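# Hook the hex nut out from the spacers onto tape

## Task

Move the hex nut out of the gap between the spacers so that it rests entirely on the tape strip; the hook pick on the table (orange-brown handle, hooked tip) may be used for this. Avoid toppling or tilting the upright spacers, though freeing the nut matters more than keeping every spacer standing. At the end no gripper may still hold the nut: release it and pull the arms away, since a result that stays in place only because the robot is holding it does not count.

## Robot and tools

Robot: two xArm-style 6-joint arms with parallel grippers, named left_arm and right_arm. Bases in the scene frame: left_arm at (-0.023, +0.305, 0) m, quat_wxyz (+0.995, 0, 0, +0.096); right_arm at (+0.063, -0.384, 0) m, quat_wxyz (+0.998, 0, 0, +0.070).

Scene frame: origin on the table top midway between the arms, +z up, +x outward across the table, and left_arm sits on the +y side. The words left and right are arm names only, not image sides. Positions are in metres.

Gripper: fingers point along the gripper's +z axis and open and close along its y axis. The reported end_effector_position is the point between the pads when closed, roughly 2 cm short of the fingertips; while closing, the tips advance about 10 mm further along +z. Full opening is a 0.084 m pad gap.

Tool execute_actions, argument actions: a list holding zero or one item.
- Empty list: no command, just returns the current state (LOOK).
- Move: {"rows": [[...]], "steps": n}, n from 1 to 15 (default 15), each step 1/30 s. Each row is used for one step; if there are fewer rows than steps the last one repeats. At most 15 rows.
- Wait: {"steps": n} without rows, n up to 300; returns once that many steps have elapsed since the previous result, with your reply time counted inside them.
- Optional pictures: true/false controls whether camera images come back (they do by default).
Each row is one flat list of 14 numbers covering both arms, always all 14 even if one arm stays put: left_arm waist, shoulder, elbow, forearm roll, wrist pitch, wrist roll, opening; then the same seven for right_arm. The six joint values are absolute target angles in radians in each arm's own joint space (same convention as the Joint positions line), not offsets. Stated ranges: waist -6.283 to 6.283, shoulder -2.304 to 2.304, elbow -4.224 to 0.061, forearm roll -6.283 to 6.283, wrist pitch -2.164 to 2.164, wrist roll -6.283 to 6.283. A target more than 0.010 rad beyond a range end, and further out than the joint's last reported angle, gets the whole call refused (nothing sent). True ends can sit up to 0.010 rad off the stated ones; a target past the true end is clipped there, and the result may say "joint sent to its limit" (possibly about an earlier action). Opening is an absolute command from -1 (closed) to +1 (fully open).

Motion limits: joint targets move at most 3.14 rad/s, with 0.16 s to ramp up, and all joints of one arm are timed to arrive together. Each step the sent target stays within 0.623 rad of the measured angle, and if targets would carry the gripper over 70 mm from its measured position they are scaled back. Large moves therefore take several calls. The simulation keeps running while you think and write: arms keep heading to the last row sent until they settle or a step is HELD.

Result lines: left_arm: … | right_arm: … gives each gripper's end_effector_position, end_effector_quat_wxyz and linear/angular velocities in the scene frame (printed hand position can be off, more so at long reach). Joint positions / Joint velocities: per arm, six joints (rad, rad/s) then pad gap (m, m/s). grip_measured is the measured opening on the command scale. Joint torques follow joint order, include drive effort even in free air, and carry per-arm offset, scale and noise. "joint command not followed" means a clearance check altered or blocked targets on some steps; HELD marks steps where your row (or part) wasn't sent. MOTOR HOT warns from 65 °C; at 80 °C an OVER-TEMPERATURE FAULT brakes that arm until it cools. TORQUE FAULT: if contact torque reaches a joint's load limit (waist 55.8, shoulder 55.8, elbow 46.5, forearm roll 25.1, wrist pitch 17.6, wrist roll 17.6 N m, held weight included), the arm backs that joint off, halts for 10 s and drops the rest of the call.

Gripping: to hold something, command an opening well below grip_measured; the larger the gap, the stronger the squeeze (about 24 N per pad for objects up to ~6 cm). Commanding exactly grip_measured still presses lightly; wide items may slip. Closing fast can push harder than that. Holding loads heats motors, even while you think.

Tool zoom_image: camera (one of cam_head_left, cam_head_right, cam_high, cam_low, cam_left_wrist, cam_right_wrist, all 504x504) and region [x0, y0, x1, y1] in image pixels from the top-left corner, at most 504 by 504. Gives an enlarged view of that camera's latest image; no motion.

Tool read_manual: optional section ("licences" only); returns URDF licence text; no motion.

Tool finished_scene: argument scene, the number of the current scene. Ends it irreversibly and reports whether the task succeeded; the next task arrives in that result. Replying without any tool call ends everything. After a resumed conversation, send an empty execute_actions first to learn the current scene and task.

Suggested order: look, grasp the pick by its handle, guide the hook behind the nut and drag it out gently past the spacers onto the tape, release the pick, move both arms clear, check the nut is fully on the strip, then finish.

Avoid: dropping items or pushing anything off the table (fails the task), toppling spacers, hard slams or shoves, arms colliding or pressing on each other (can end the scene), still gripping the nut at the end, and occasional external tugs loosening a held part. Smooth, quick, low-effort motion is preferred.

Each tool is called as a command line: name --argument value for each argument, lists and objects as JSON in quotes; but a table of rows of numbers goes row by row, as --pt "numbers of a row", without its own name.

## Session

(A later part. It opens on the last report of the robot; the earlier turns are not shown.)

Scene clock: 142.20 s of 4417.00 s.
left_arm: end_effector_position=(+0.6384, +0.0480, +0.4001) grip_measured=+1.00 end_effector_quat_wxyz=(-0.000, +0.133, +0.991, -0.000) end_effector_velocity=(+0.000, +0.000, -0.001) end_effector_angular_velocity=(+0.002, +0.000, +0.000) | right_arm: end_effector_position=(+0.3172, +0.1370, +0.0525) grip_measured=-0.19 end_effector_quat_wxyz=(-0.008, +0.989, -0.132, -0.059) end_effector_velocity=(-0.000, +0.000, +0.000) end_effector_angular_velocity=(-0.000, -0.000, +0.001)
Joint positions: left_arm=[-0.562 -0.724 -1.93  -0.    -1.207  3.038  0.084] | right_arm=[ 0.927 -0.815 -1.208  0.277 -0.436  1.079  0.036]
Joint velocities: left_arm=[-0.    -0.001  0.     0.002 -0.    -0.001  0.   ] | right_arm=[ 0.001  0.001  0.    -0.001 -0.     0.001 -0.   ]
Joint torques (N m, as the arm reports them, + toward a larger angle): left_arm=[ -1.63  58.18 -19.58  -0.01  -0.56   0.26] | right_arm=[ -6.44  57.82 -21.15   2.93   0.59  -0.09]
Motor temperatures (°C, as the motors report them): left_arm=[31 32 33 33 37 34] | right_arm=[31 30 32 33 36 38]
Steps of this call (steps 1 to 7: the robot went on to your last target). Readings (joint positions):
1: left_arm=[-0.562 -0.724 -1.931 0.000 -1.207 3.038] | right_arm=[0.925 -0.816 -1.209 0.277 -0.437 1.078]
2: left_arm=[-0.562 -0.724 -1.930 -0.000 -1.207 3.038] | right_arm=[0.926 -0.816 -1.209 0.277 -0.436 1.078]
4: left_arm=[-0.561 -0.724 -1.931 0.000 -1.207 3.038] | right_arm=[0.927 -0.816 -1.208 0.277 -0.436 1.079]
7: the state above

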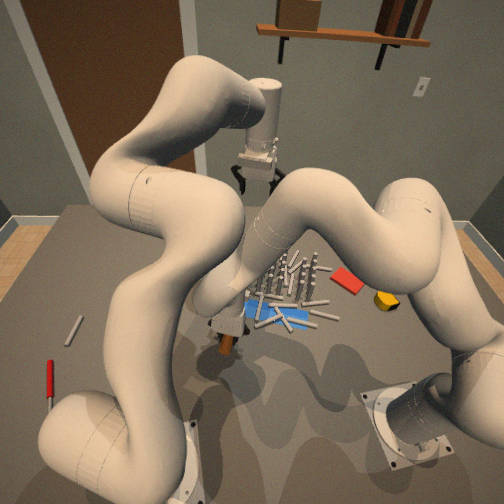

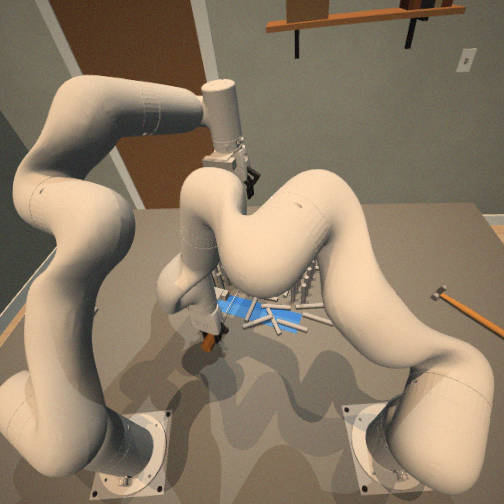

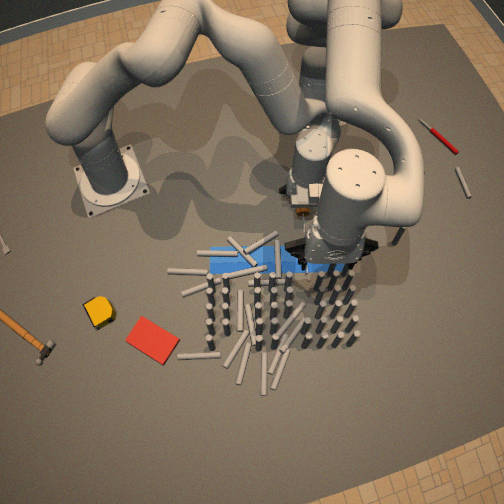

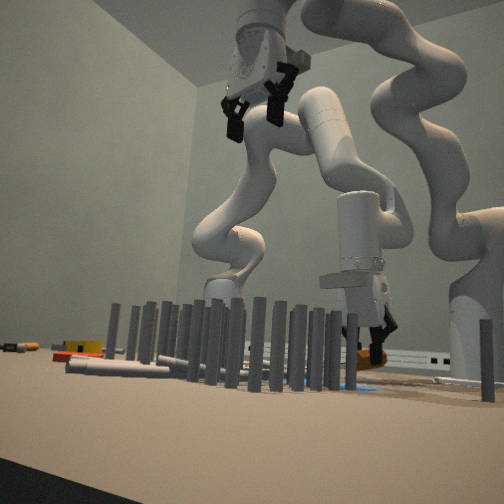

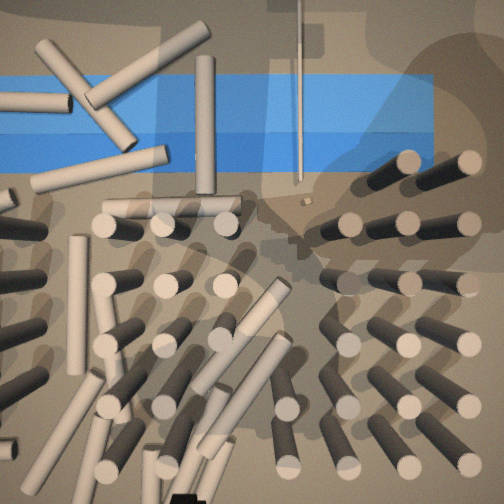

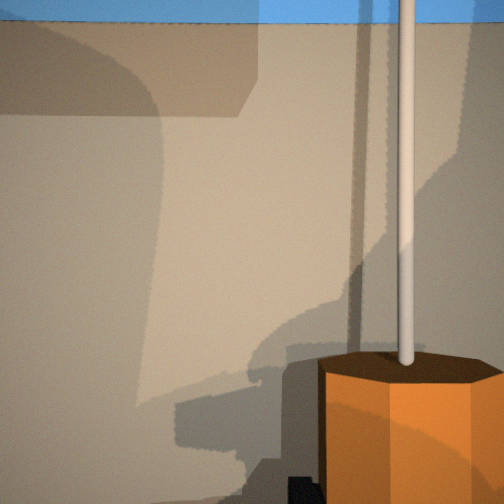

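execute_actions --actions '[{"rows": [[-0.5615,-0.724,-1.9305,0,-1.2065,3.0384,1,0.9270,-0.7938,-1.2049,0.2704,-0.4536,1.0873,-0.6]], "steps": 7}]' --pictures false

execute_actions --actions '[{"rows": [[-0.5615,-0.724,-1.9305,0,-1.2065,3.0384,1,0.8904,-0.8139,-1.2428,0.2567,-0.4746,1.0651,-0.6]], "steps": 11}]' --pictures false

execute_actions --actions '[{"rows": [[-0.5615,-0.724,-1.9305,0,-1.2065,3.0384,1,0.8904,-0.8355,-1.2462,0.2638,-0.4568,1.0571,-0.6]], "steps": 10}]'

zoom_image --camera "cam_left_wrist" --region '[260, 140, 350, 230]'

Scene clock: 144.20 s of 4417.00 s.
left_arm: end_effector_position=(+0.6384, +0.0480, +0.4001) grip_measured=+1.00 end_effector_quat_wxyz=(-0.000, +0.133, +0.991, -0.000) end_effector_velocity=(+0.000, -0.000, +0.001) end_effector_angular_velocity=(-0.001, -0.001, +0.000) | right_arm: end_effector_position=(+0.3171, +0.1379, +0.0644) grip_measured=-0.19 end_effector_quat_wxyz=(-0.009, +0.989, -0.132, -0.059) end_effector_velocity=(-0.005, -0.008, -0.002) end_effector_angular_velocity=(-0.020, +0.013, -0.000)
Joint positions: left_arm=[-0.562 -0.724 -1.93  -0.    -1.206  3.038  0.084] | right_arm=[ 0.927 -0.794 -1.206  0.271 -0.453  1.087  0.036]
Joint velocities: left_arm=[-0.     0.    -0.001 -0.    -0.    -0.     0.   ] | right_arm=[-0.     0.002  0.011 -0.005 -0.016  0.007 -0.   ]
Joint torques (N m, as the arm reports them, + toward a larger angle): left_arm=[ -2.05  59.83 -19.72   1.8   -0.46  -0.18] | right_arm=[ -7.1   55.5  -21.79   3.     0.8   -0.07]
Motor temperatures (°C, as the motors report them): left_arm=[31 32 33 33 37 34] | right_arm=[31 30 32 33 36 38]
Steps of this call (steps 1 to 15: the robot went on to your last target; steps 16 to 53: nothing new was sent; steps 54 to 60: all 7 steps of this action). Readings (joint positions):
54: left_arm=[-0.561 -0.724 -1.931 0.000 -1.207 3.038] | right_arm=[0.927 -0.815 -1.208 0.277 -0.436 1.079]
55: left_arm=[-0.562 -0.724 -1.930 -0.000 -1.206 3.038] | right_arm=[0.927 -0.812 -1.207 0.276 -0.440 1.081]
57: left_arm=[-0.562 -0.724 -1.930 0.000 -1.206 3.038] | right_arm=[0.927 -0.799 -1.206 0.272 -0.449 1.085]
60: the state above

Scene clock: 144.57 s of 4417.00 s.
left_arm: end_effector_position=(+0.6384, +0.0480, +0.4001) grip_measured=+1.00 end_effector_quat_wxyz=(-0.000, +0.133, +0.991, -0.000) end_effector_velocity=(-0.001, -0.001, -0.000) end_effector_angular_velocity=(-0.000, +0.001, -0.000) | right_arm: end_effector_position=(+0.3410, +0.1364, +0.0640) grip_measured=-0.19 end_effector_quat_wxyz=(-0.008, +0.989, -0.132, -0.060) end_effector_velocity=(-0.001, -0.000, +0.000) end_effector_angular_velocity=(-0.002, +0.001, +0.003)
Joint positions: left_arm=[-0.562 -0.724 -1.93  -0.    -1.206  3.038  0.084] | right_arm=[ 0.891 -0.814 -1.243  0.257 -0.475  1.065  0.036]
Joint velocities: left_arm=[-0.002 -0.     0.001 -0.001 -0.    -0.001 -0.   ] | right_arm=[ 0.001  0.     0.    -0.002 -0.003 -0.001  0.   ]
Joint torques (N m, as the arm reports them, + toward a larger angle): left_arm=[ -1.75  62.19 -19.81   0.94  -0.35   0.13] | right_arm=[ -6.17  59.01 -21.88   2.62   0.55  -0.07]
Motor temperatures (°C, as the motors report them): left_arm=[31 32 33 33 37 34] | right_arm=[31 30 32 33 36 38]
Steps of this call (steps 1 to 11: all 11 steps of this action). Readings (joint positions):
1: left_arm=[-0.562 -0.724 -1.930 -0.000 -1.207 3.038] | right_arm=[0.927 -0.794 -1.206 0.270 -0.453 1.087]
2: left_arm=[-0.562 -0.724 -1.930 0.000 -1.206 3.038] | right_arm=[0.923 -0.797 -1.211 0.268 -0.458 1.083]
4: left_arm=[-0.561 -0.724 -1.931 0.000 -1.207 3.038] | right_arm=[0.901 -0.808 -1.232 0.261 -0.468 1.072]
8: left_arm=[-0.562 -0.724 -1.930 0.000 -1.206 3.038] | right_arm=[0.890 -0.814 -1.242 0.257 -0.474 1.066]
11: the state above

Scene clock: 144.90 s of 4417.00 s.
left_arm: end_effector_position=(+0.6384, +0.0480, +0.4001) grip_measured=+1.00 end_effector_quat_wxyz=(-0.000, +0.133, +0.991, -0.000) end_effector_velocity=(+0.000, +0.001, +0.000) end_effector_angular_velocity=(+0.001, -0.001, +0.000) | right_arm: end_effector_position=(+0.3413, +0.1362, +0.0524) grip_measured=-0.19 end_effector_quat_wxyz=(-0.008, +0.989, -0.132, -0.059) end_effector_velocity=(+0.002, +0.002, +0.002) end_effector_angular_velocity=(+0.006, -0.004, -0.001)
Joint positions: left_arm=[-0.561 -0.724 -1.931 -0.    -1.207  3.038  0.084] | right_arm=[ 0.89  -0.835 -1.246  0.264 -0.457  1.057  0.036]
Joint velocities: left_arm=[0.001 0.    0.    0.001 0.    0.    0.   ] | right_arm=[-0.     0.002 -0.003  0.001  0.002 -0.001  0.   ]
Joint torques (N m, as the arm reports them, + toward a larger angle): left_arm=[ -1.78  59.18 -19.4    0.22  -0.4   -0.08] | right_arm=[ -5.87  58.7  -21.07   2.99   0.64  -0.04]
Motor temperatures (°C, as the motors report them): left_arm=[31 32 33 33 37 34] | right_arm=[31 30 32 33 36 38]
Steps of this call (steps 1 to 10: all 10 steps of this action). Readings (joint positions):
1: left_arm=[-0.562 -0.724 -1.930 0.000 -1.207 3.038] | right_arm=[0.891 -0.814 -1.243 0.257 -0.474 1.065]
2: left_arm=[-0.562 -0.724 -1.930 0.000 -1.207 3.038] | right_arm=[0.891 -0.817 -1.244 0.258 -0.470 1.063]
4: left_arm=[-0.562 -0.724 -1.930 0.000 -1.207 3.038] | right_arm=[0.891 -0.830 -1.245 0.262 -0.461 1.059]
8: left_arm=[-0.562 -0.724 -1.930 -0.000 -1.206 3.038] | right_arm=[0.890 -0.836 -1.246 0.264 -0.457 1.057]
10: the state above

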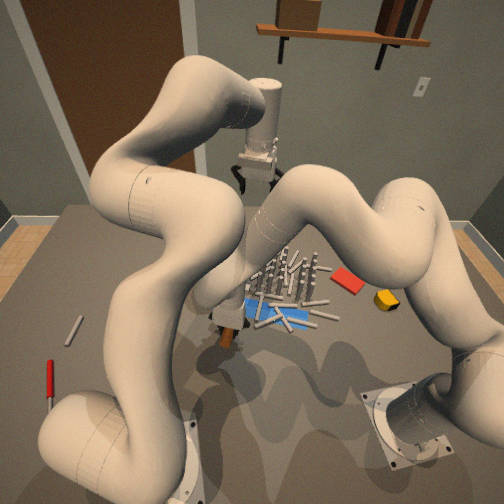

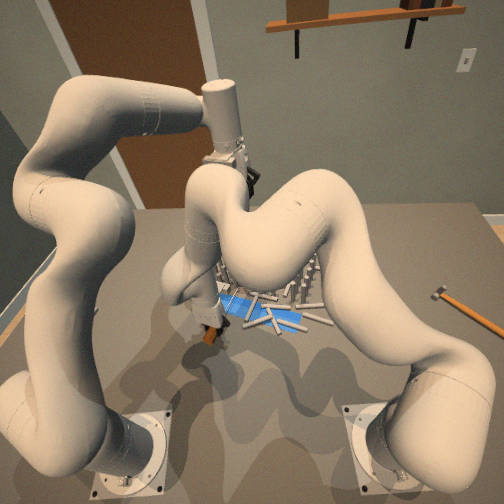

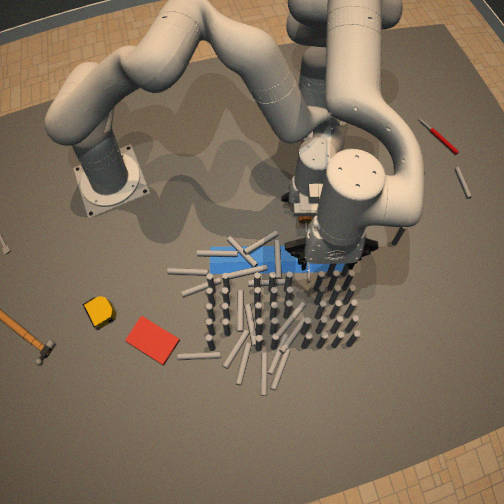

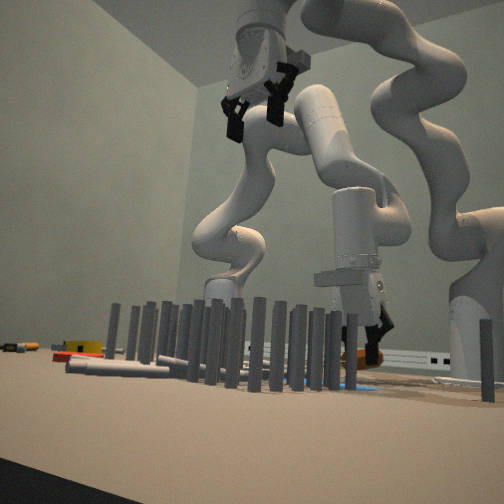

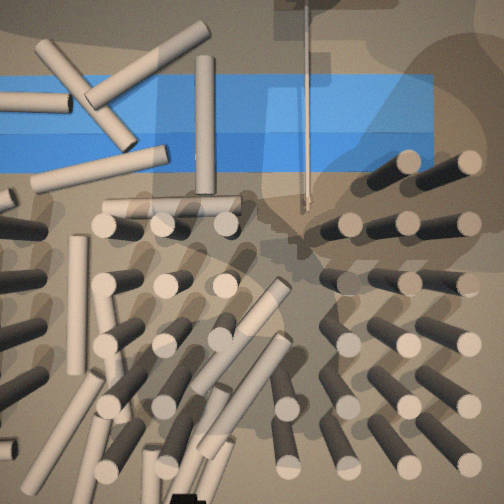

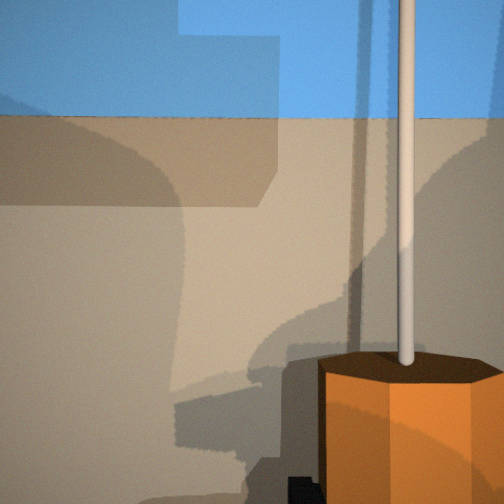

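Region (260, 140, 350, 230) of cam_left_wrist's 504x504 image, scaled by 5.600, with more detail than that image has.

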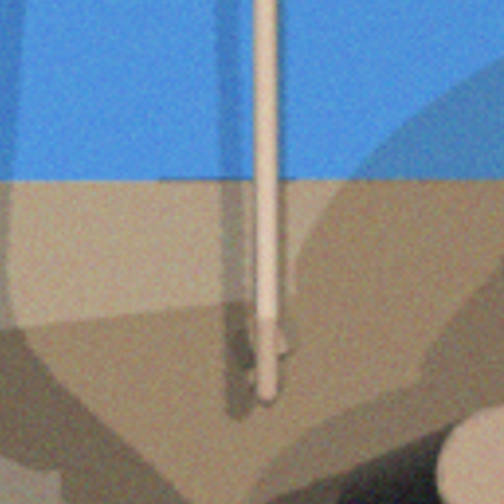

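execute_actions --actions '[{"rows": [[-0.5615,-0.724,-1.9305,0,-1.2065,3.0384,1,0.8945,-0.8343,-1.2440,0.2649,-0.4554,1.0601,-0.6],[-0.5615,-0.724,-1.9305,0,-1.2065,3.0384,1,0.8986,-0.8331,-1.2418,0.2661,-0.4540,1.0630,-0.6],[-0.5615,-0.724,-1.9305,0,-1.2065,3.0384,1,0.9027,-0.8319,-1.2395,0.2672,-0.4526,1.0660,-0.6],[-0.5615,-0.724,-1.9305,0,-1.2065,3.0384,1,0.9069,-0.8307,-1.2373,0.2683,-0.4511,1.0689,-0.6],[-0.5615,-0.724,-1.9305,0,-1.2065,3.0384,1,0.9110,-0.8295,-1.2351,0.2694,-0.4497,1.0719,-0.6],[-0.5615,-0.724,-1.9305,0,-1.2065,3.0384,1,0.9151,-0.8283,-1.2329,0.2706,-0.4483,1.0748,-0.6],[-0.5615,-0.724,-1.9305,0,-1.2065,3.0384,1,0.9192,-0.8272,-1.2307,0.2717,-0.4469,1.0778,-0.6],[-0.5615,-0.724,-1.9305,0,-1.2065,3.0384,1,0.9233,-0.8260,-1.2284,0.2728,-0.4455,1.0808,-0.6],[-0.5615,-0.724,-1.9305,0,-1.2065,3.0384,1,0.9274,-0.8248,-1.2262,0.2740,-0.4441,1.0837,-0.6],[-0.5615,-0.724,-1.9305,0,-1.2065,3.0384,1,0.9315,-0.8236,-1.2240,0.2751,-0.4427,1.0867,-0.6],[-0.5615,-0.724,-1.9305,0,-1.2065,3.0384,1,0.9357,-0.8224,-1.2218,0.2762,-0.4412,1.0896,-0.6],[-0.5615,-0.724,-1.9305,0,-1.2065,3.0384,1,0.9398,-0.8212,-1.2195,0.2773,-0.4398,1.0926,-0.6],[-0.5615,-0.724,-1.9305,0,-1.2065,3.0384,1,0.9439,-0.8200,-1.2173,0.2785,-0.4384,1.0955,-0.6],[-0.5615,-0.724,-1.9305,0,-1.2065,3.0384,1,0.9480,-0.8188,-1.2151,0.2796,-0.4370,1.0985,-0.6]], "steps": 15}]' --pictures false

execute_actions --actions '[{"steps": 8}]'

zoom_image --camera "cam_left_wrist" --region '[260, 120, 350, 210]'

Scene clock: 147.20 s of 4417.00 s.
left_arm: end_effector_position=(+0.6384, +0.0480, +0.4001) grip_measured=+1.00 end_effector_quat_wxyz=(-0.000, +0.133, +0.991, -0.000) end_effector_velocity=(+0.000, +0.000, +0.001) end_effector_angular_velocity=(+0.001, -0.002, -0.001) | right_arm: end_effector_position=(+0.3111, +0.1438, +0.0525) grip_measured=-0.19 end_effector_quat_wxyz=(-0.008, +0.989, -0.132, -0.059) end_effector_velocity=(-0.068, +0.016, +0.002) end_effector_angular_velocity=(+0.000, +0.001, +0.005)
Joint positions: left_arm=[-0.562 -0.724 -1.93   0.    -1.207  3.038  0.084] | right_arm=[ 0.941 -0.821 -1.219  0.278 -0.439  1.093  0.036]
Joint velocities: left_arm=[-0.     0.002 -0.     0.001 -0.     0.    -0.   ] | right_arm=[0.114 0.033 0.059 0.031 0.036 0.077 0.   ]
Joint torques (N m, as the arm reports them, + toward a larger angle): left_arm=[  0.81  60.62 -19.74   1.27  -0.51  -0.1 ] | right_arm=[ -8.29  56.34 -21.6    2.06   0.86  -0.07]
Motor temperatures (°C, as the motors report them): left_arm=[31 32 33 33 37 34] | right_arm=[31 30 32 33 36 38]
Steps of this call (steps 1 to 15: the robot went on to your last target; steps 16 to 54: nothing new was sent; steps 55 to 69: all 15 steps of this action). Readings (joint positions):
55: left_arm=[-0.562 -0.724 -1.930 -0.000 -1.206 3.038] | right_arm=[0.890 -0.835 -1.246 0.264 -0.457 1.057]
56: left_arm=[-0.562 -0.724 -1.931 0.000 -1.206 3.038] | right_arm=[0.891 -0.835 -1.246 0.264 -0.456 1.058]
58: left_arm=[-0.562 -0.724 -1.930 0.000 -1.207 3.038] | right_arm=[0.897 -0.834 -1.243 0.266 -0.454 1.062]
62: left_arm=[-0.562 -0.724 -1.930 -0.000 -1.207 3.038] | right_arm=[0.913 -0.829 -1.234 0.270 -0.449 1.073]
69: the state above

Scene clock: 147.47 s of 4417.00 s.
left_arm: end_effector_position=(+0.6384, +0.0480, +0.4001) grip_measured=+1.00 end_effector_quat_wxyz=(-0.000, +0.133, +0.991, -0.000) end_effector_velocity=(-0.000, -0.001, +0.000) end_effector_angular_velocity=(-0.001, -0.000, -0.001) | right_arm: end_effector_position=(+0.3072, +0.1447, +0.0526) grip_measured=-0.19 end_effector_quat_wxyz=(-0.008, +0.989, -0.132, -0.059) end_effector_velocity=(-0.001, +0.000, +0.000) end_effector_angular_velocity=(+0.000, -0.000, -0.001)
Joint positions: left_arm=[-0.562 -0.724 -1.931  0.    -1.206  3.038  0.084] | right_arm=[ 0.948 -0.819 -1.215  0.28  -0.437  1.098  0.036]
Joint velocities: left_arm=[-0.001 -0.    -0.001 -0.001  0.     0.     0.   ] | right_arm=[ 0.001  0.     0.001  0.     0.001  0.001 -0.   ]
Joint torques (N m, as the arm reports them, + toward a larger angle): left_arm=[ -1.19  60.54 -21.47   0.92  -0.43   0.02] | right_arm=[ -5.77  57.6  -21.14   2.55   0.58  -0.12]
Motor temperatures (°C, as the motors report them): left_arm=[31 32 33 33 37 34] | right_arm=[31 30 32 33 36 38]
Steps of this call (steps 1 to 8: the robot went on to your last target). Readings (joint positions):
1: left_arm=[-0.562 -0.724 -1.931 -0.000 -1.207 3.038] | right_arm=[0.944 -0.820 -1.217 0.279 -0.438 1.096]
2: left_arm=[-0.562 -0.724 -1.930 -0.000 -1.207 3.038] | right_arm=[0.946 -0.819 -1.216 0.279 -0.438 1.097]
4: left_arm=[-0.561 -0.724 -1.931 0.000 -1.206 3.038] | right_arm=[0.948 -0.819 -1.215 0.279 -0.437 1.098]
8: the state above

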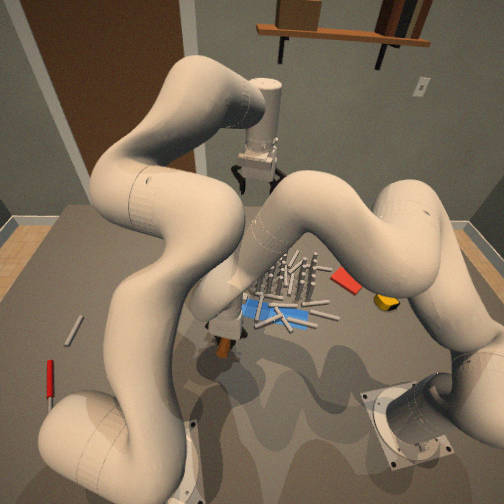

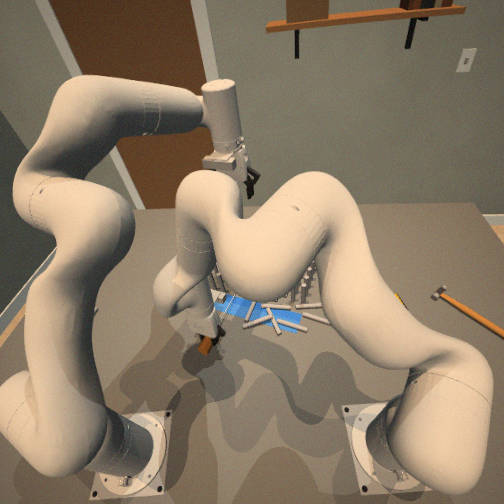

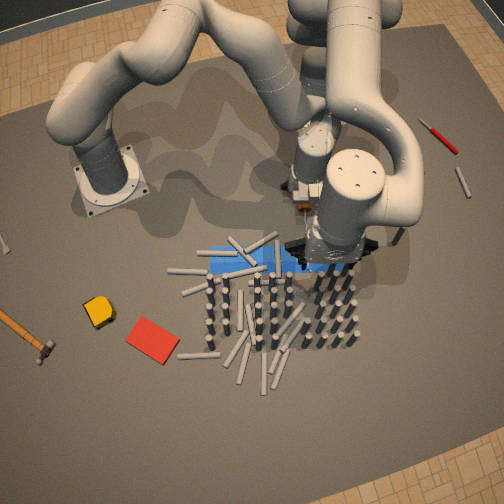

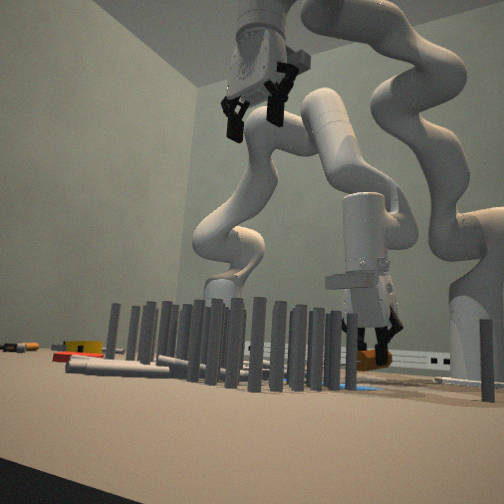

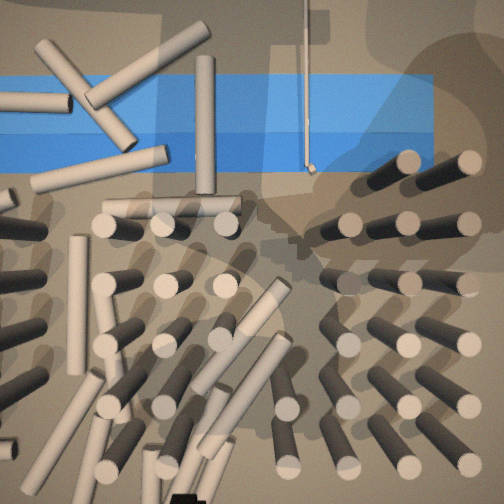

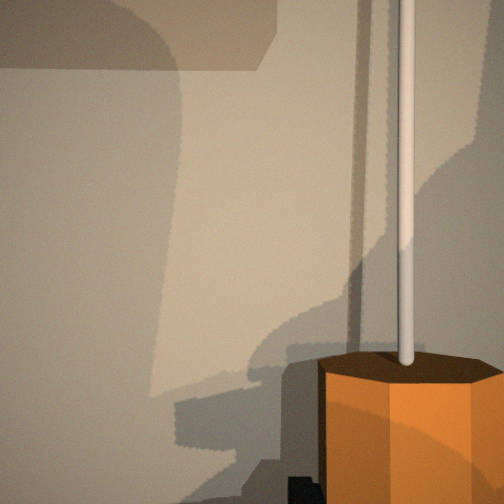

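Region (260, 120, 350, 210) of cam_left_wrist's 504x504 image, scaled by 5.600, with more detail than that image has.

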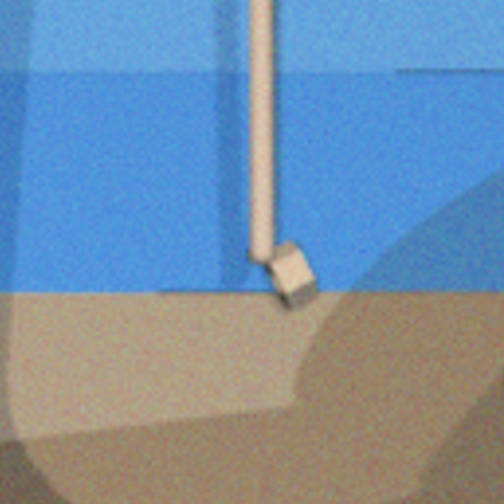

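execute_actions --actions '[{"rows": [[-0.5615,-0.724,-1.9305,0,-1.2065,3.0384,1,0.9480,-0.7972,-1.2117,0.2725,-0.4548,1.1065,-0.6]], "steps": 7}]' --pictures false

execute_actions --actions '[{"rows": [[-0.5615,-0.724,-1.9305,0,-1.2065,3.0384,1,0.9304,-0.8146,-1.2442,0.2636,-0.4710,1.0985,-0.6]], "steps": 10}]' --pictures false

execute_actions --actions '[{"rows": [[-0.5615,-0.724,-1.9305,0,-1.2065,3.0384,1,0.9304,-0.8362,-1.2476,0.2707,-0.4532,1.0905,-0.6]], "steps": 10}]'

zoom_image --camera "cam_left_wrist" --region '[260, 120, 350, 210]'

Scene clock: 151.37 s of 4417.00 s.
left_arm: end_effector_position=(+0.6384, +0.0480, +0.4001) grip_measured=+1.00 end_effector_quat_wxyz=(-0.000, +0.133, +0.991, -0.000) end_effector_velocity=(-0.000, -0.000, -0.000) end_effector_angular_velocity=(-0.002, +0.001, +0.001) | right_arm: end_effector_position=(+0.3071, +0.1456, +0.0645) grip_measured=-0.19 end_effector_quat_wxyz=(-0.009, +0.989, -0.132, -0.060) end_effector_velocity=(-0.004, -0.008, -0.002) end_effector_angular_velocity=(-0.020, +0.012, +0.001)
Joint positions: left_arm=[-0.561 -0.724 -1.931 -0.    -1.207  3.038  0.084] | right_arm=[ 0.948 -0.797 -1.212  0.273 -0.454  1.106  0.036]
Joint velocities: left_arm=[ 0.     0.     0.001 -0.002  0.    -0.    -0.   ] | right_arm=[-0.     0.002  0.01  -0.006 -0.015  0.006 -0.   ]
Joint torques (N m, as the arm reports them, + toward a larger angle): left_arm=[ -0.67  60.42 -20.35   0.5   -0.48  -0.12] | right_arm=[ -5.2   55.02 -21.66   2.65   0.99  -0.11]
Motor temperatures (°C, as the motors report them): left_arm=[31 32 33 33 37 34] | right_arm=[31 30 32 33 36 38]
Steps of this call (steps 1 to 15: the robot went on to your last target; steps 16 to 90: nothing new was sent; then 0.67 s passed at rest; steps 91 to 97: all 7 steps of this action). Readings (joint positions):
91: left_arm=[-0.562 -0.724 -1.930 0.000 -1.207 3.038] | right_arm=[0.948 -0.819 -1.215 0.280 -0.437 1.099]
92: left_arm=[-0.562 -0.724 -1.931 -0.000 -1.206 3.038] | right_arm=[0.948 -0.815 -1.214 0.278 -0.441 1.100]
94: left_arm=[-0.562 -0.724 -1.930 0.000 -1.207 3.038] | right_arm=[0.948 -0.803 -1.212 0.274 -0.450 1.104]
97: the state above

Scene clock: 151.70 s of 4417.00 s.
left_arm: end_effector_position=(+0.6384, +0.0480, +0.4001) grip_measured=+1.00 end_effector_quat_wxyz=(-0.000, +0.133, +0.991, -0.000) end_effector_velocity=(+0.000, +0.001, -0.000) end_effector_angular_velocity=(+0.001, +0.000, -0.001) | right_arm: end_effector_position=(+0.3204, +0.1488, +0.0641) grip_measured=-0.19 end_effector_quat_wxyz=(-0.009, +0.989, -0.132, -0.060) end_effector_velocity=(-0.001, +0.001, +0.001) end_effector_angular_velocity=(-0.001, +0.002, +0.002)
Joint positions: left_arm=[-0.561 -0.724 -1.931 -0.    -1.207  3.038  0.084] | right_arm=[ 0.931 -0.815 -1.244  0.264 -0.471  1.099  0.036]
Joint velocities: left_arm=[ 0.001 -0.     0.     0.001  0.     0.002 -0.   ] | right_arm=[ 0.001  0.001 -0.001  0.001 -0.004 -0.001 -0.   ]
Joint torques (N m, as the arm reports them, + toward a larger angle): left_arm=[ -0.88  60.28 -20.76   0.61  -0.37  -0.16] | right_arm=[ -7.06  57.4  -21.39   2.95   0.57  -0.16]
Motor temperatures (°C, as the motors report them): left_arm=[31 32 33 33 37 34] | right_arm=[31 30 32 33 36 38]
Steps of this call (steps 1 to 10: all 10 steps of this action). Readings (joint positions):
1: left_arm=[-0.562 -0.724 -1.930 -0.000 -1.207 3.038] | right_arm=[0.948 -0.797 -1.212 0.273 -0.455 1.106]
2: left_arm=[-0.561 -0.724 -1.930 0.000 -1.207 3.038] | right_arm=[0.946 -0.800 -1.217 0.271 -0.458 1.105]
4: left_arm=[-0.562 -0.724 -1.931 -0.000 -1.207 3.038] | right_arm=[0.935 -0.810 -1.235 0.266 -0.466 1.101]
8: left_arm=[-0.562 -0.724 -1.930 -0.000 -1.207 3.038] | right_arm=[0.930 -0.815 -1.244 0.264 -0.470 1.099]
10: the state above

Scene clock: 152.03 s of 4417.00 s.
left_arm: end_effector_position=(+0.6384, +0.0480, +0.4001) grip_measured=+1.00 end_effector_quat_wxyz=(-0.000, +0.133, +0.991, -0.000) end_effector_velocity=(+0.000, +0.000, +0.000) end_effector_angular_velocity=(+0.001, -0.001, +0.000) | right_arm: end_effector_position=(+0.3206, +0.1485, +0.0524) grip_measured=-0.19 end_effector_quat_wxyz=(-0.008, +0.989, -0.132, -0.060) end_effector_velocity=(+0.002, +0.003, +0.002) end_effector_angular_velocity=(+0.007, -0.004, -0.001)
Joint positions: left_arm=[-0.562 -0.724 -1.93   0.    -1.207  3.038  0.084] | right_arm=[ 0.93  -0.836 -1.248  0.271 -0.453  1.091  0.036]
Joint velocities: left_arm=[-0.     0.    -0.     0.001 -0.    -0.001 -0.   ] | right_arm=[-0.     0.002 -0.004  0.001  0.003 -0.     0.   ]
Joint torques (N m, as the arm reports them, + toward a larger angle): left_arm=[ -0.07  59.52 -19.27   1.11  -0.46   0.17] | right_arm=[ -5.    59.37 -21.83   2.82   0.69  -0.05]
Motor temperatures (°C, as the motors report them): left_arm=[31 32 33 33 37 34] | right_arm=[31 30 32 33 36 38]
Steps of this call (steps 1 to 10: all 10 steps of this action). Readings (joint positions):
1: left_arm=[-0.561 -0.724 -1.931 -0.000 -1.207 3.038] | right_arm=[0.931 -0.815 -1.244 0.264 -0.471 1.098]
2: left_arm=[-0.562 -0.724 -1.930 0.000 -1.207 3.038] | right_arm=[0.931 -0.818 -1.245 0.265 -0.467 1.097]
4: left_arm=[-0.561 -0.724 -1.931 -0.000 -1.207 3.038] | right_arm=[0.931 -0.831 -1.247 0.269 -0.458 1.093]
8: left_arm=[-0.562 -0.724 -1.930 -0.000 -1.207 3.038] | right_arm=[0.930 -0.836 -1.247 0.271 -0.454 1.091]
10: the state above

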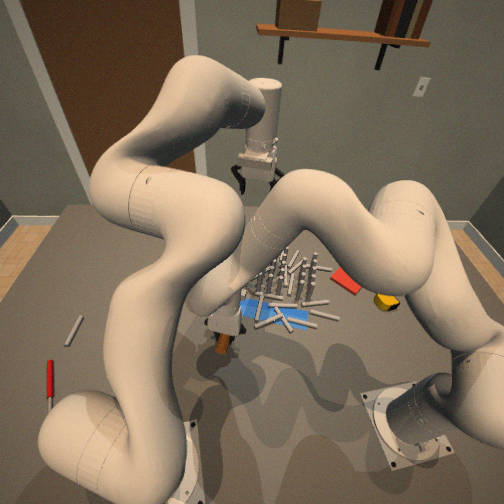

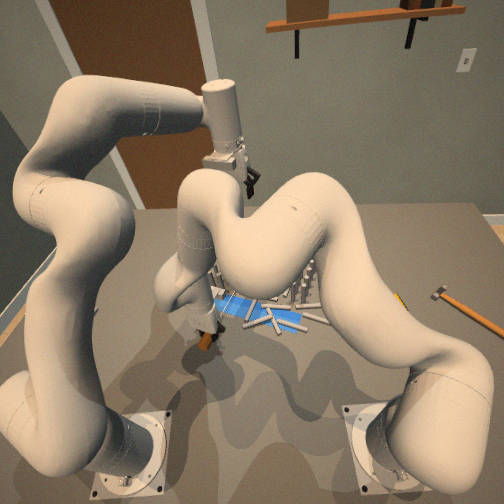

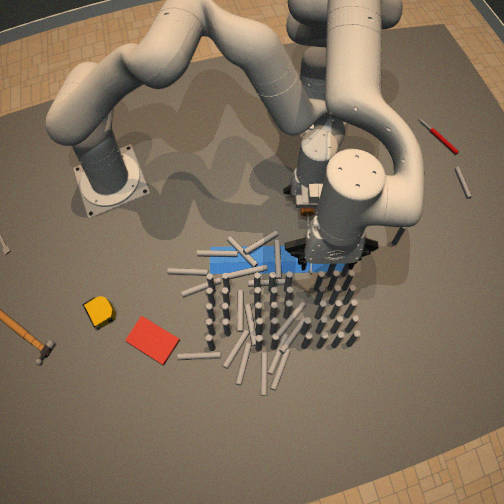

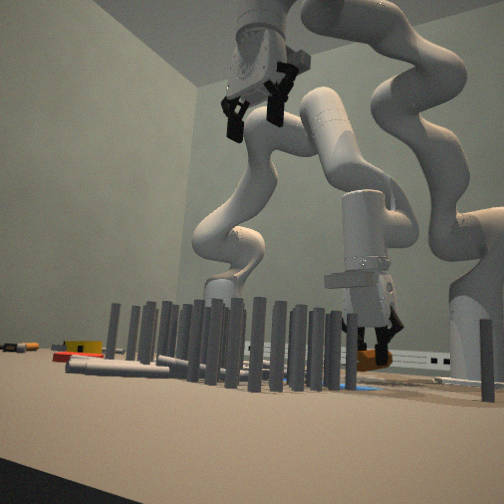

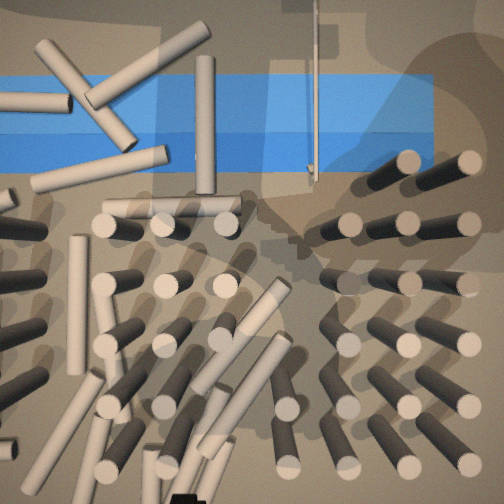

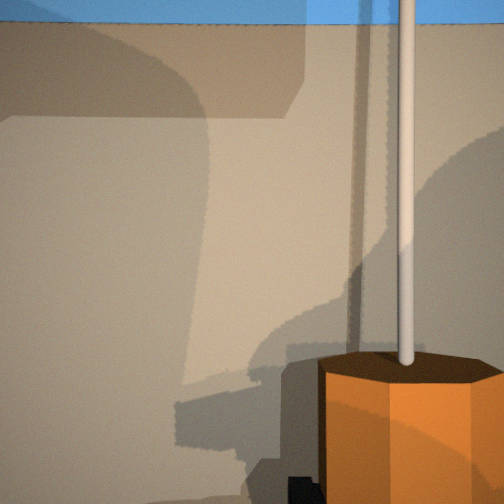

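Region (260, 120, 350, 210) of cam_left_wrist's 504x504 image, scaled by 5.600, with more detail than that image has.

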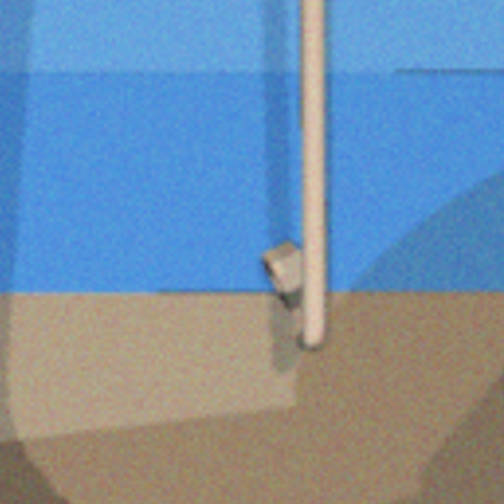

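execute_actions --actions '[{"rows": [[-0.5615,-0.724,-1.9305,0,-1.2065,3.0384,1,0.9339,-0.8340,-1.2435,0.2721,-0.4511,1.0925,-0.6],[-0.5615,-0.724,-1.9305,0,-1.2065,3.0384,1,0.9373,-0.8318,-1.2395,0.2734,-0.4489,1.0946,-0.6],[-0.5615,-0.724,-1.9305,0,-1.2065,3.0384,1,0.9408,-0.8296,-1.2354,0.2748,-0.4468,1.0966,-0.6],[-0.5615,-0.724,-1.9305,0,-1.2065,3.0384,1,0.9443,-0.8274,-1.2313,0.2761,-0.4446,1.0987,-0.6],[-0.5615,-0.724,-1.9305,0,-1.2065,3.0384,1,0.9478,-0.8252,-1.2272,0.2775,-0.4425,1.1007,-0.6],[-0.5615,-0.724,-1.9305,0,-1.2065,3.0384,1,0.9512,-0.8230,-1.2232,0.2788,-0.4403,1.1028,-0.6],[-0.5615,-0.724,-1.9305,0,-1.2065,3.0384,1,0.9547,-0.8209,-1.2191,0.2802,-0.4382,1.1048,-0.6],[-0.5615,-0.724,-1.9305,0,-1.2065,3.0384,1,0.9582,-0.8187,-1.2150,0.2815,-0.4360,1.1068,-0.6],[-0.5615,-0.724,-1.9305,0,-1.2065,3.0384,1,0.9616,-0.8165,-1.2110,0.2829,-0.4339,1.1089,-0.6],[-0.5615,-0.724,-1.9305,0,-1.2065,3.0384,1,0.9651,-0.8143,-1.2069,0.2842,-0.4317,1.1109,-0.6],[-0.5615,-0.724,-1.9305,0,-1.2065,3.0384,1,0.9686,-0.8121,-1.2028,0.2856,-0.4296,1.1130,-0.6],[-0.5615,-0.724,-1.9305,0,-1.2065,3.0384,1,0.9721,-0.8099,-1.1987,0.2869,-0.4274,1.1150,-0.6],[-0.5615,-0.724,-1.9305,0,-1.2065,3.0384,1,0.9755,-0.8077,-1.1947,0.2883,-0.4253,1.1171,-0.6],[-0.5615,-0.724,-1.9305,0,-1.2065,3.0384,1,0.9790,-0.8055,-1.1906,0.2896,-0.4231,1.1191,-0.6]], "steps": 15}]' --pictures false

execute_actions --actions '[{"steps": 8}]'

zoom_image --camera "cam_left_wrist" --region '[255, 95, 345, 185]'

Scene clock: 153.93 s of 4417.00 s.
left_arm: end_effector_position=(+0.6384, +0.0480, +0.4001) grip_measured=+1.00 end_effector_quat_wxyz=(-0.000, +0.133, +0.991, -0.000) end_effector_velocity=(-0.000, -0.000, -0.001) end_effector_angular_velocity=(+0.000, +0.001, -0.002) | right_arm: end_effector_position=(+0.2915, +0.1466, +0.0529) grip_measured=-0.19 end_effector_quat_wxyz=(-0.008, +0.989, -0.132, -0.059) end_effector_velocity=(-0.064, -0.006, +0.002) end_effector_angular_velocity=(-0.003, -0.000, +0.004)
Joint positions: left_arm=[-0.562 -0.724 -1.93   0.    -1.207  3.038  0.084] | right_arm=[ 0.973 -0.809 -1.197  0.287 -0.427  1.116  0.036]
Joint velocities: left_arm=[-0.    -0.001  0.     0.    -0.     0.001  0.   ] | right_arm=[0.096 0.06  0.109 0.036 0.054 0.053 0.   ]
Joint torques (N m, as the arm reports them, + toward a larger angle): left_arm=[ -1.23  62.25 -19.71   1.08  -0.35  -0.15] | right_arm=[ -8.08  55.85 -22.57   2.89   0.59  -0.17]
Motor temperatures (°C, as the motors report them): left_arm=[31 32 33 33 37 34] | right_arm=[31 30 32 33 36 38]
Steps of this call (steps 1 to 15: the robot went on to your last target; steps 16 to 42: nothing new was sent; steps 43 to 57: all 15 steps of this action). Readings (joint positions):
43: left_arm=[-0.561 -0.724 -1.931 -0.000 -1.206 3.038] | right_arm=[0.930 -0.836 -1.247 0.271 -0.453 1.091]
44: left_arm=[-0.562 -0.724 -1.930 -0.000 -1.207 3.038] | right_arm=[0.931 -0.836 -1.246 0.271 -0.452 1.091]
46: left_arm=[-0.561 -0.724 -1.931 0.000 -1.207 3.038] | right_arm=[0.936 -0.833 -1.241 0.273 -0.450 1.094]
50: left_arm=[-0.562 -0.724 -1.930 -0.000 -1.207 3.038] | right_arm=[0.949 -0.824 -1.226 0.278 -0.442 1.101]
57: the state above

Scene clock: 154.20 s of 4417.00 s.
left_arm: end_effector_position=(+0.6384, +0.0480, +0.4001) grip_measured=+1.00 end_effector_quat_wxyz=(-0.000, +0.133, +0.991, -0.000) end_effector_velocity=(+0.000, -0.000, +0.002) end_effector_angular_velocity=(-0.001, -0.002, -0.000) | right_arm: end_effector_position=(+0.2877, +0.1462, +0.0530) grip_measured=-0.19 end_effector_quat_wxyz=(-0.008, +0.989, -0.132, -0.059) end_effector_velocity=(-0.001, -0.000, -0.000) end_effector_angular_velocity=(-0.000, +0.001, -0.000)
Joint positions: left_arm=[-0.562 -0.724 -1.93  -0.    -1.207  3.038  0.084] | right_arm=[ 0.979 -0.806 -1.191  0.29  -0.423  1.119  0.036]
Joint velocities: left_arm=[ 0.     0.002 -0.    -0.    -0.     0.    -0.   ] | right_arm=[ 0.001  0.001  0.002  0.002 -0.    -0.001 -0.   ]
Joint torques (N m, as the arm reports them, + toward a larger angle): left_arm=[ -1.29  59.84 -20.25   0.39  -0.43  -0.14] | right_arm=[ -6.25  57.08 -20.93   3.13   0.78  -0.04]
Motor temperatures (°C, as the motors report them): left_arm=[31 32 33 33 37 34] | right_arm=[31 30 32 33 36 38]
Steps of this call (steps 1 to 8: the robot went on to your last target). Readings (joint positions):
1: left_arm=[-0.562 -0.724 -1.930 0.000 -1.207 3.038] | right_arm=[0.976 -0.808 -1.194 0.288 -0.425 1.117]
2: left_arm=[-0.561 -0.724 -1.931 0.000 -1.207 3.038] | right_arm=[0.978 -0.807 -1.193 0.289 -0.424 1.118]
4: left_arm=[-0.562 -0.724 -1.930 0.000 -1.207 3.038] | right_arm=[0.979 -0.806 -1.191 0.289 -0.424 1.119]
8: the state above

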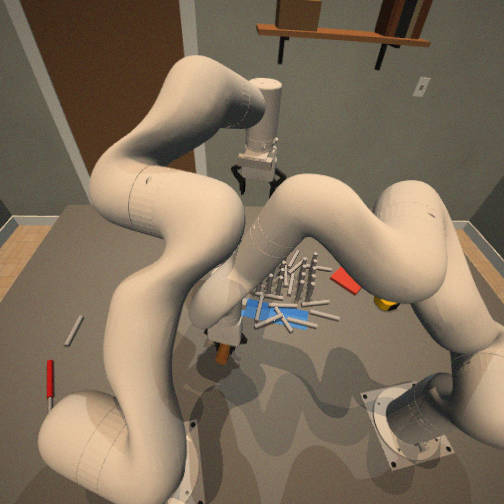

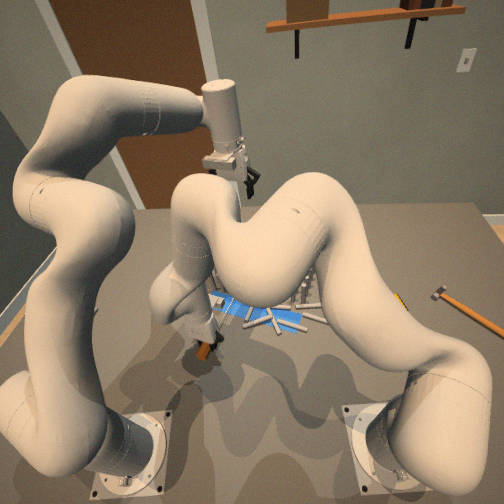

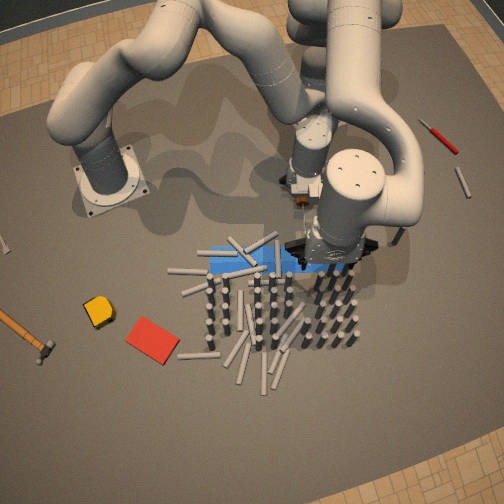

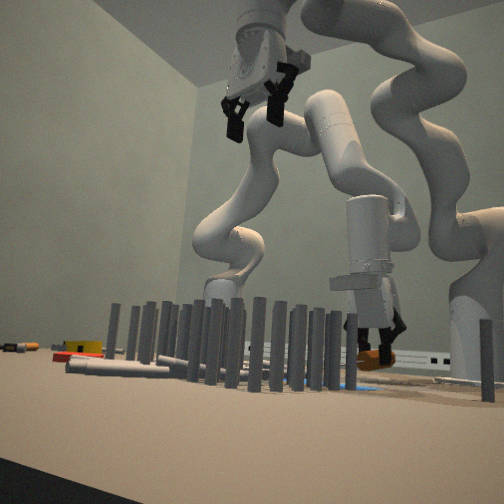

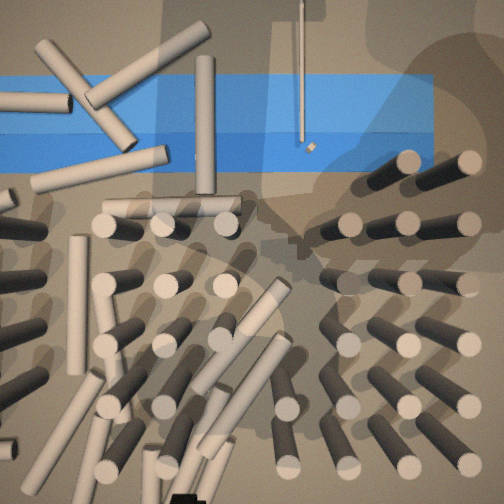

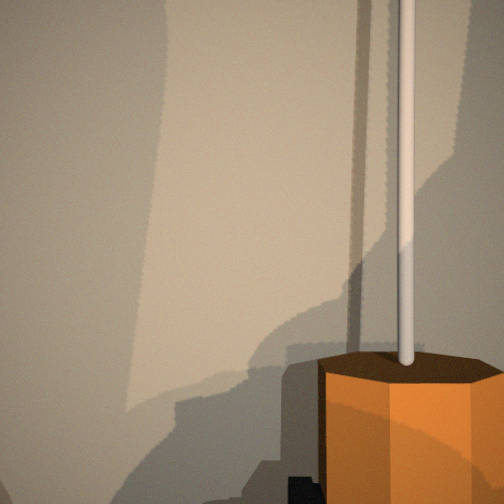

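Region (255, 95, 345, 185) of cam_left_wrist's 504x504 image, scaled by 5.600, with more detail than that image has.

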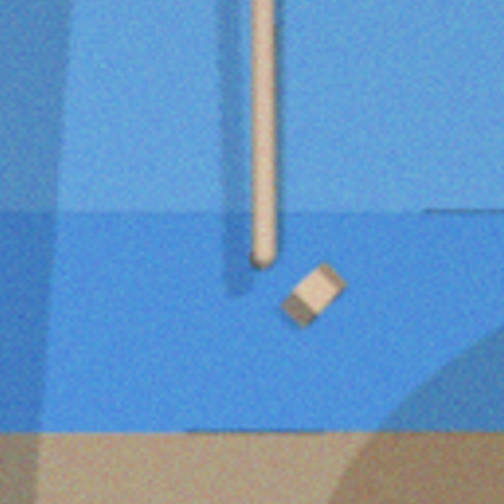

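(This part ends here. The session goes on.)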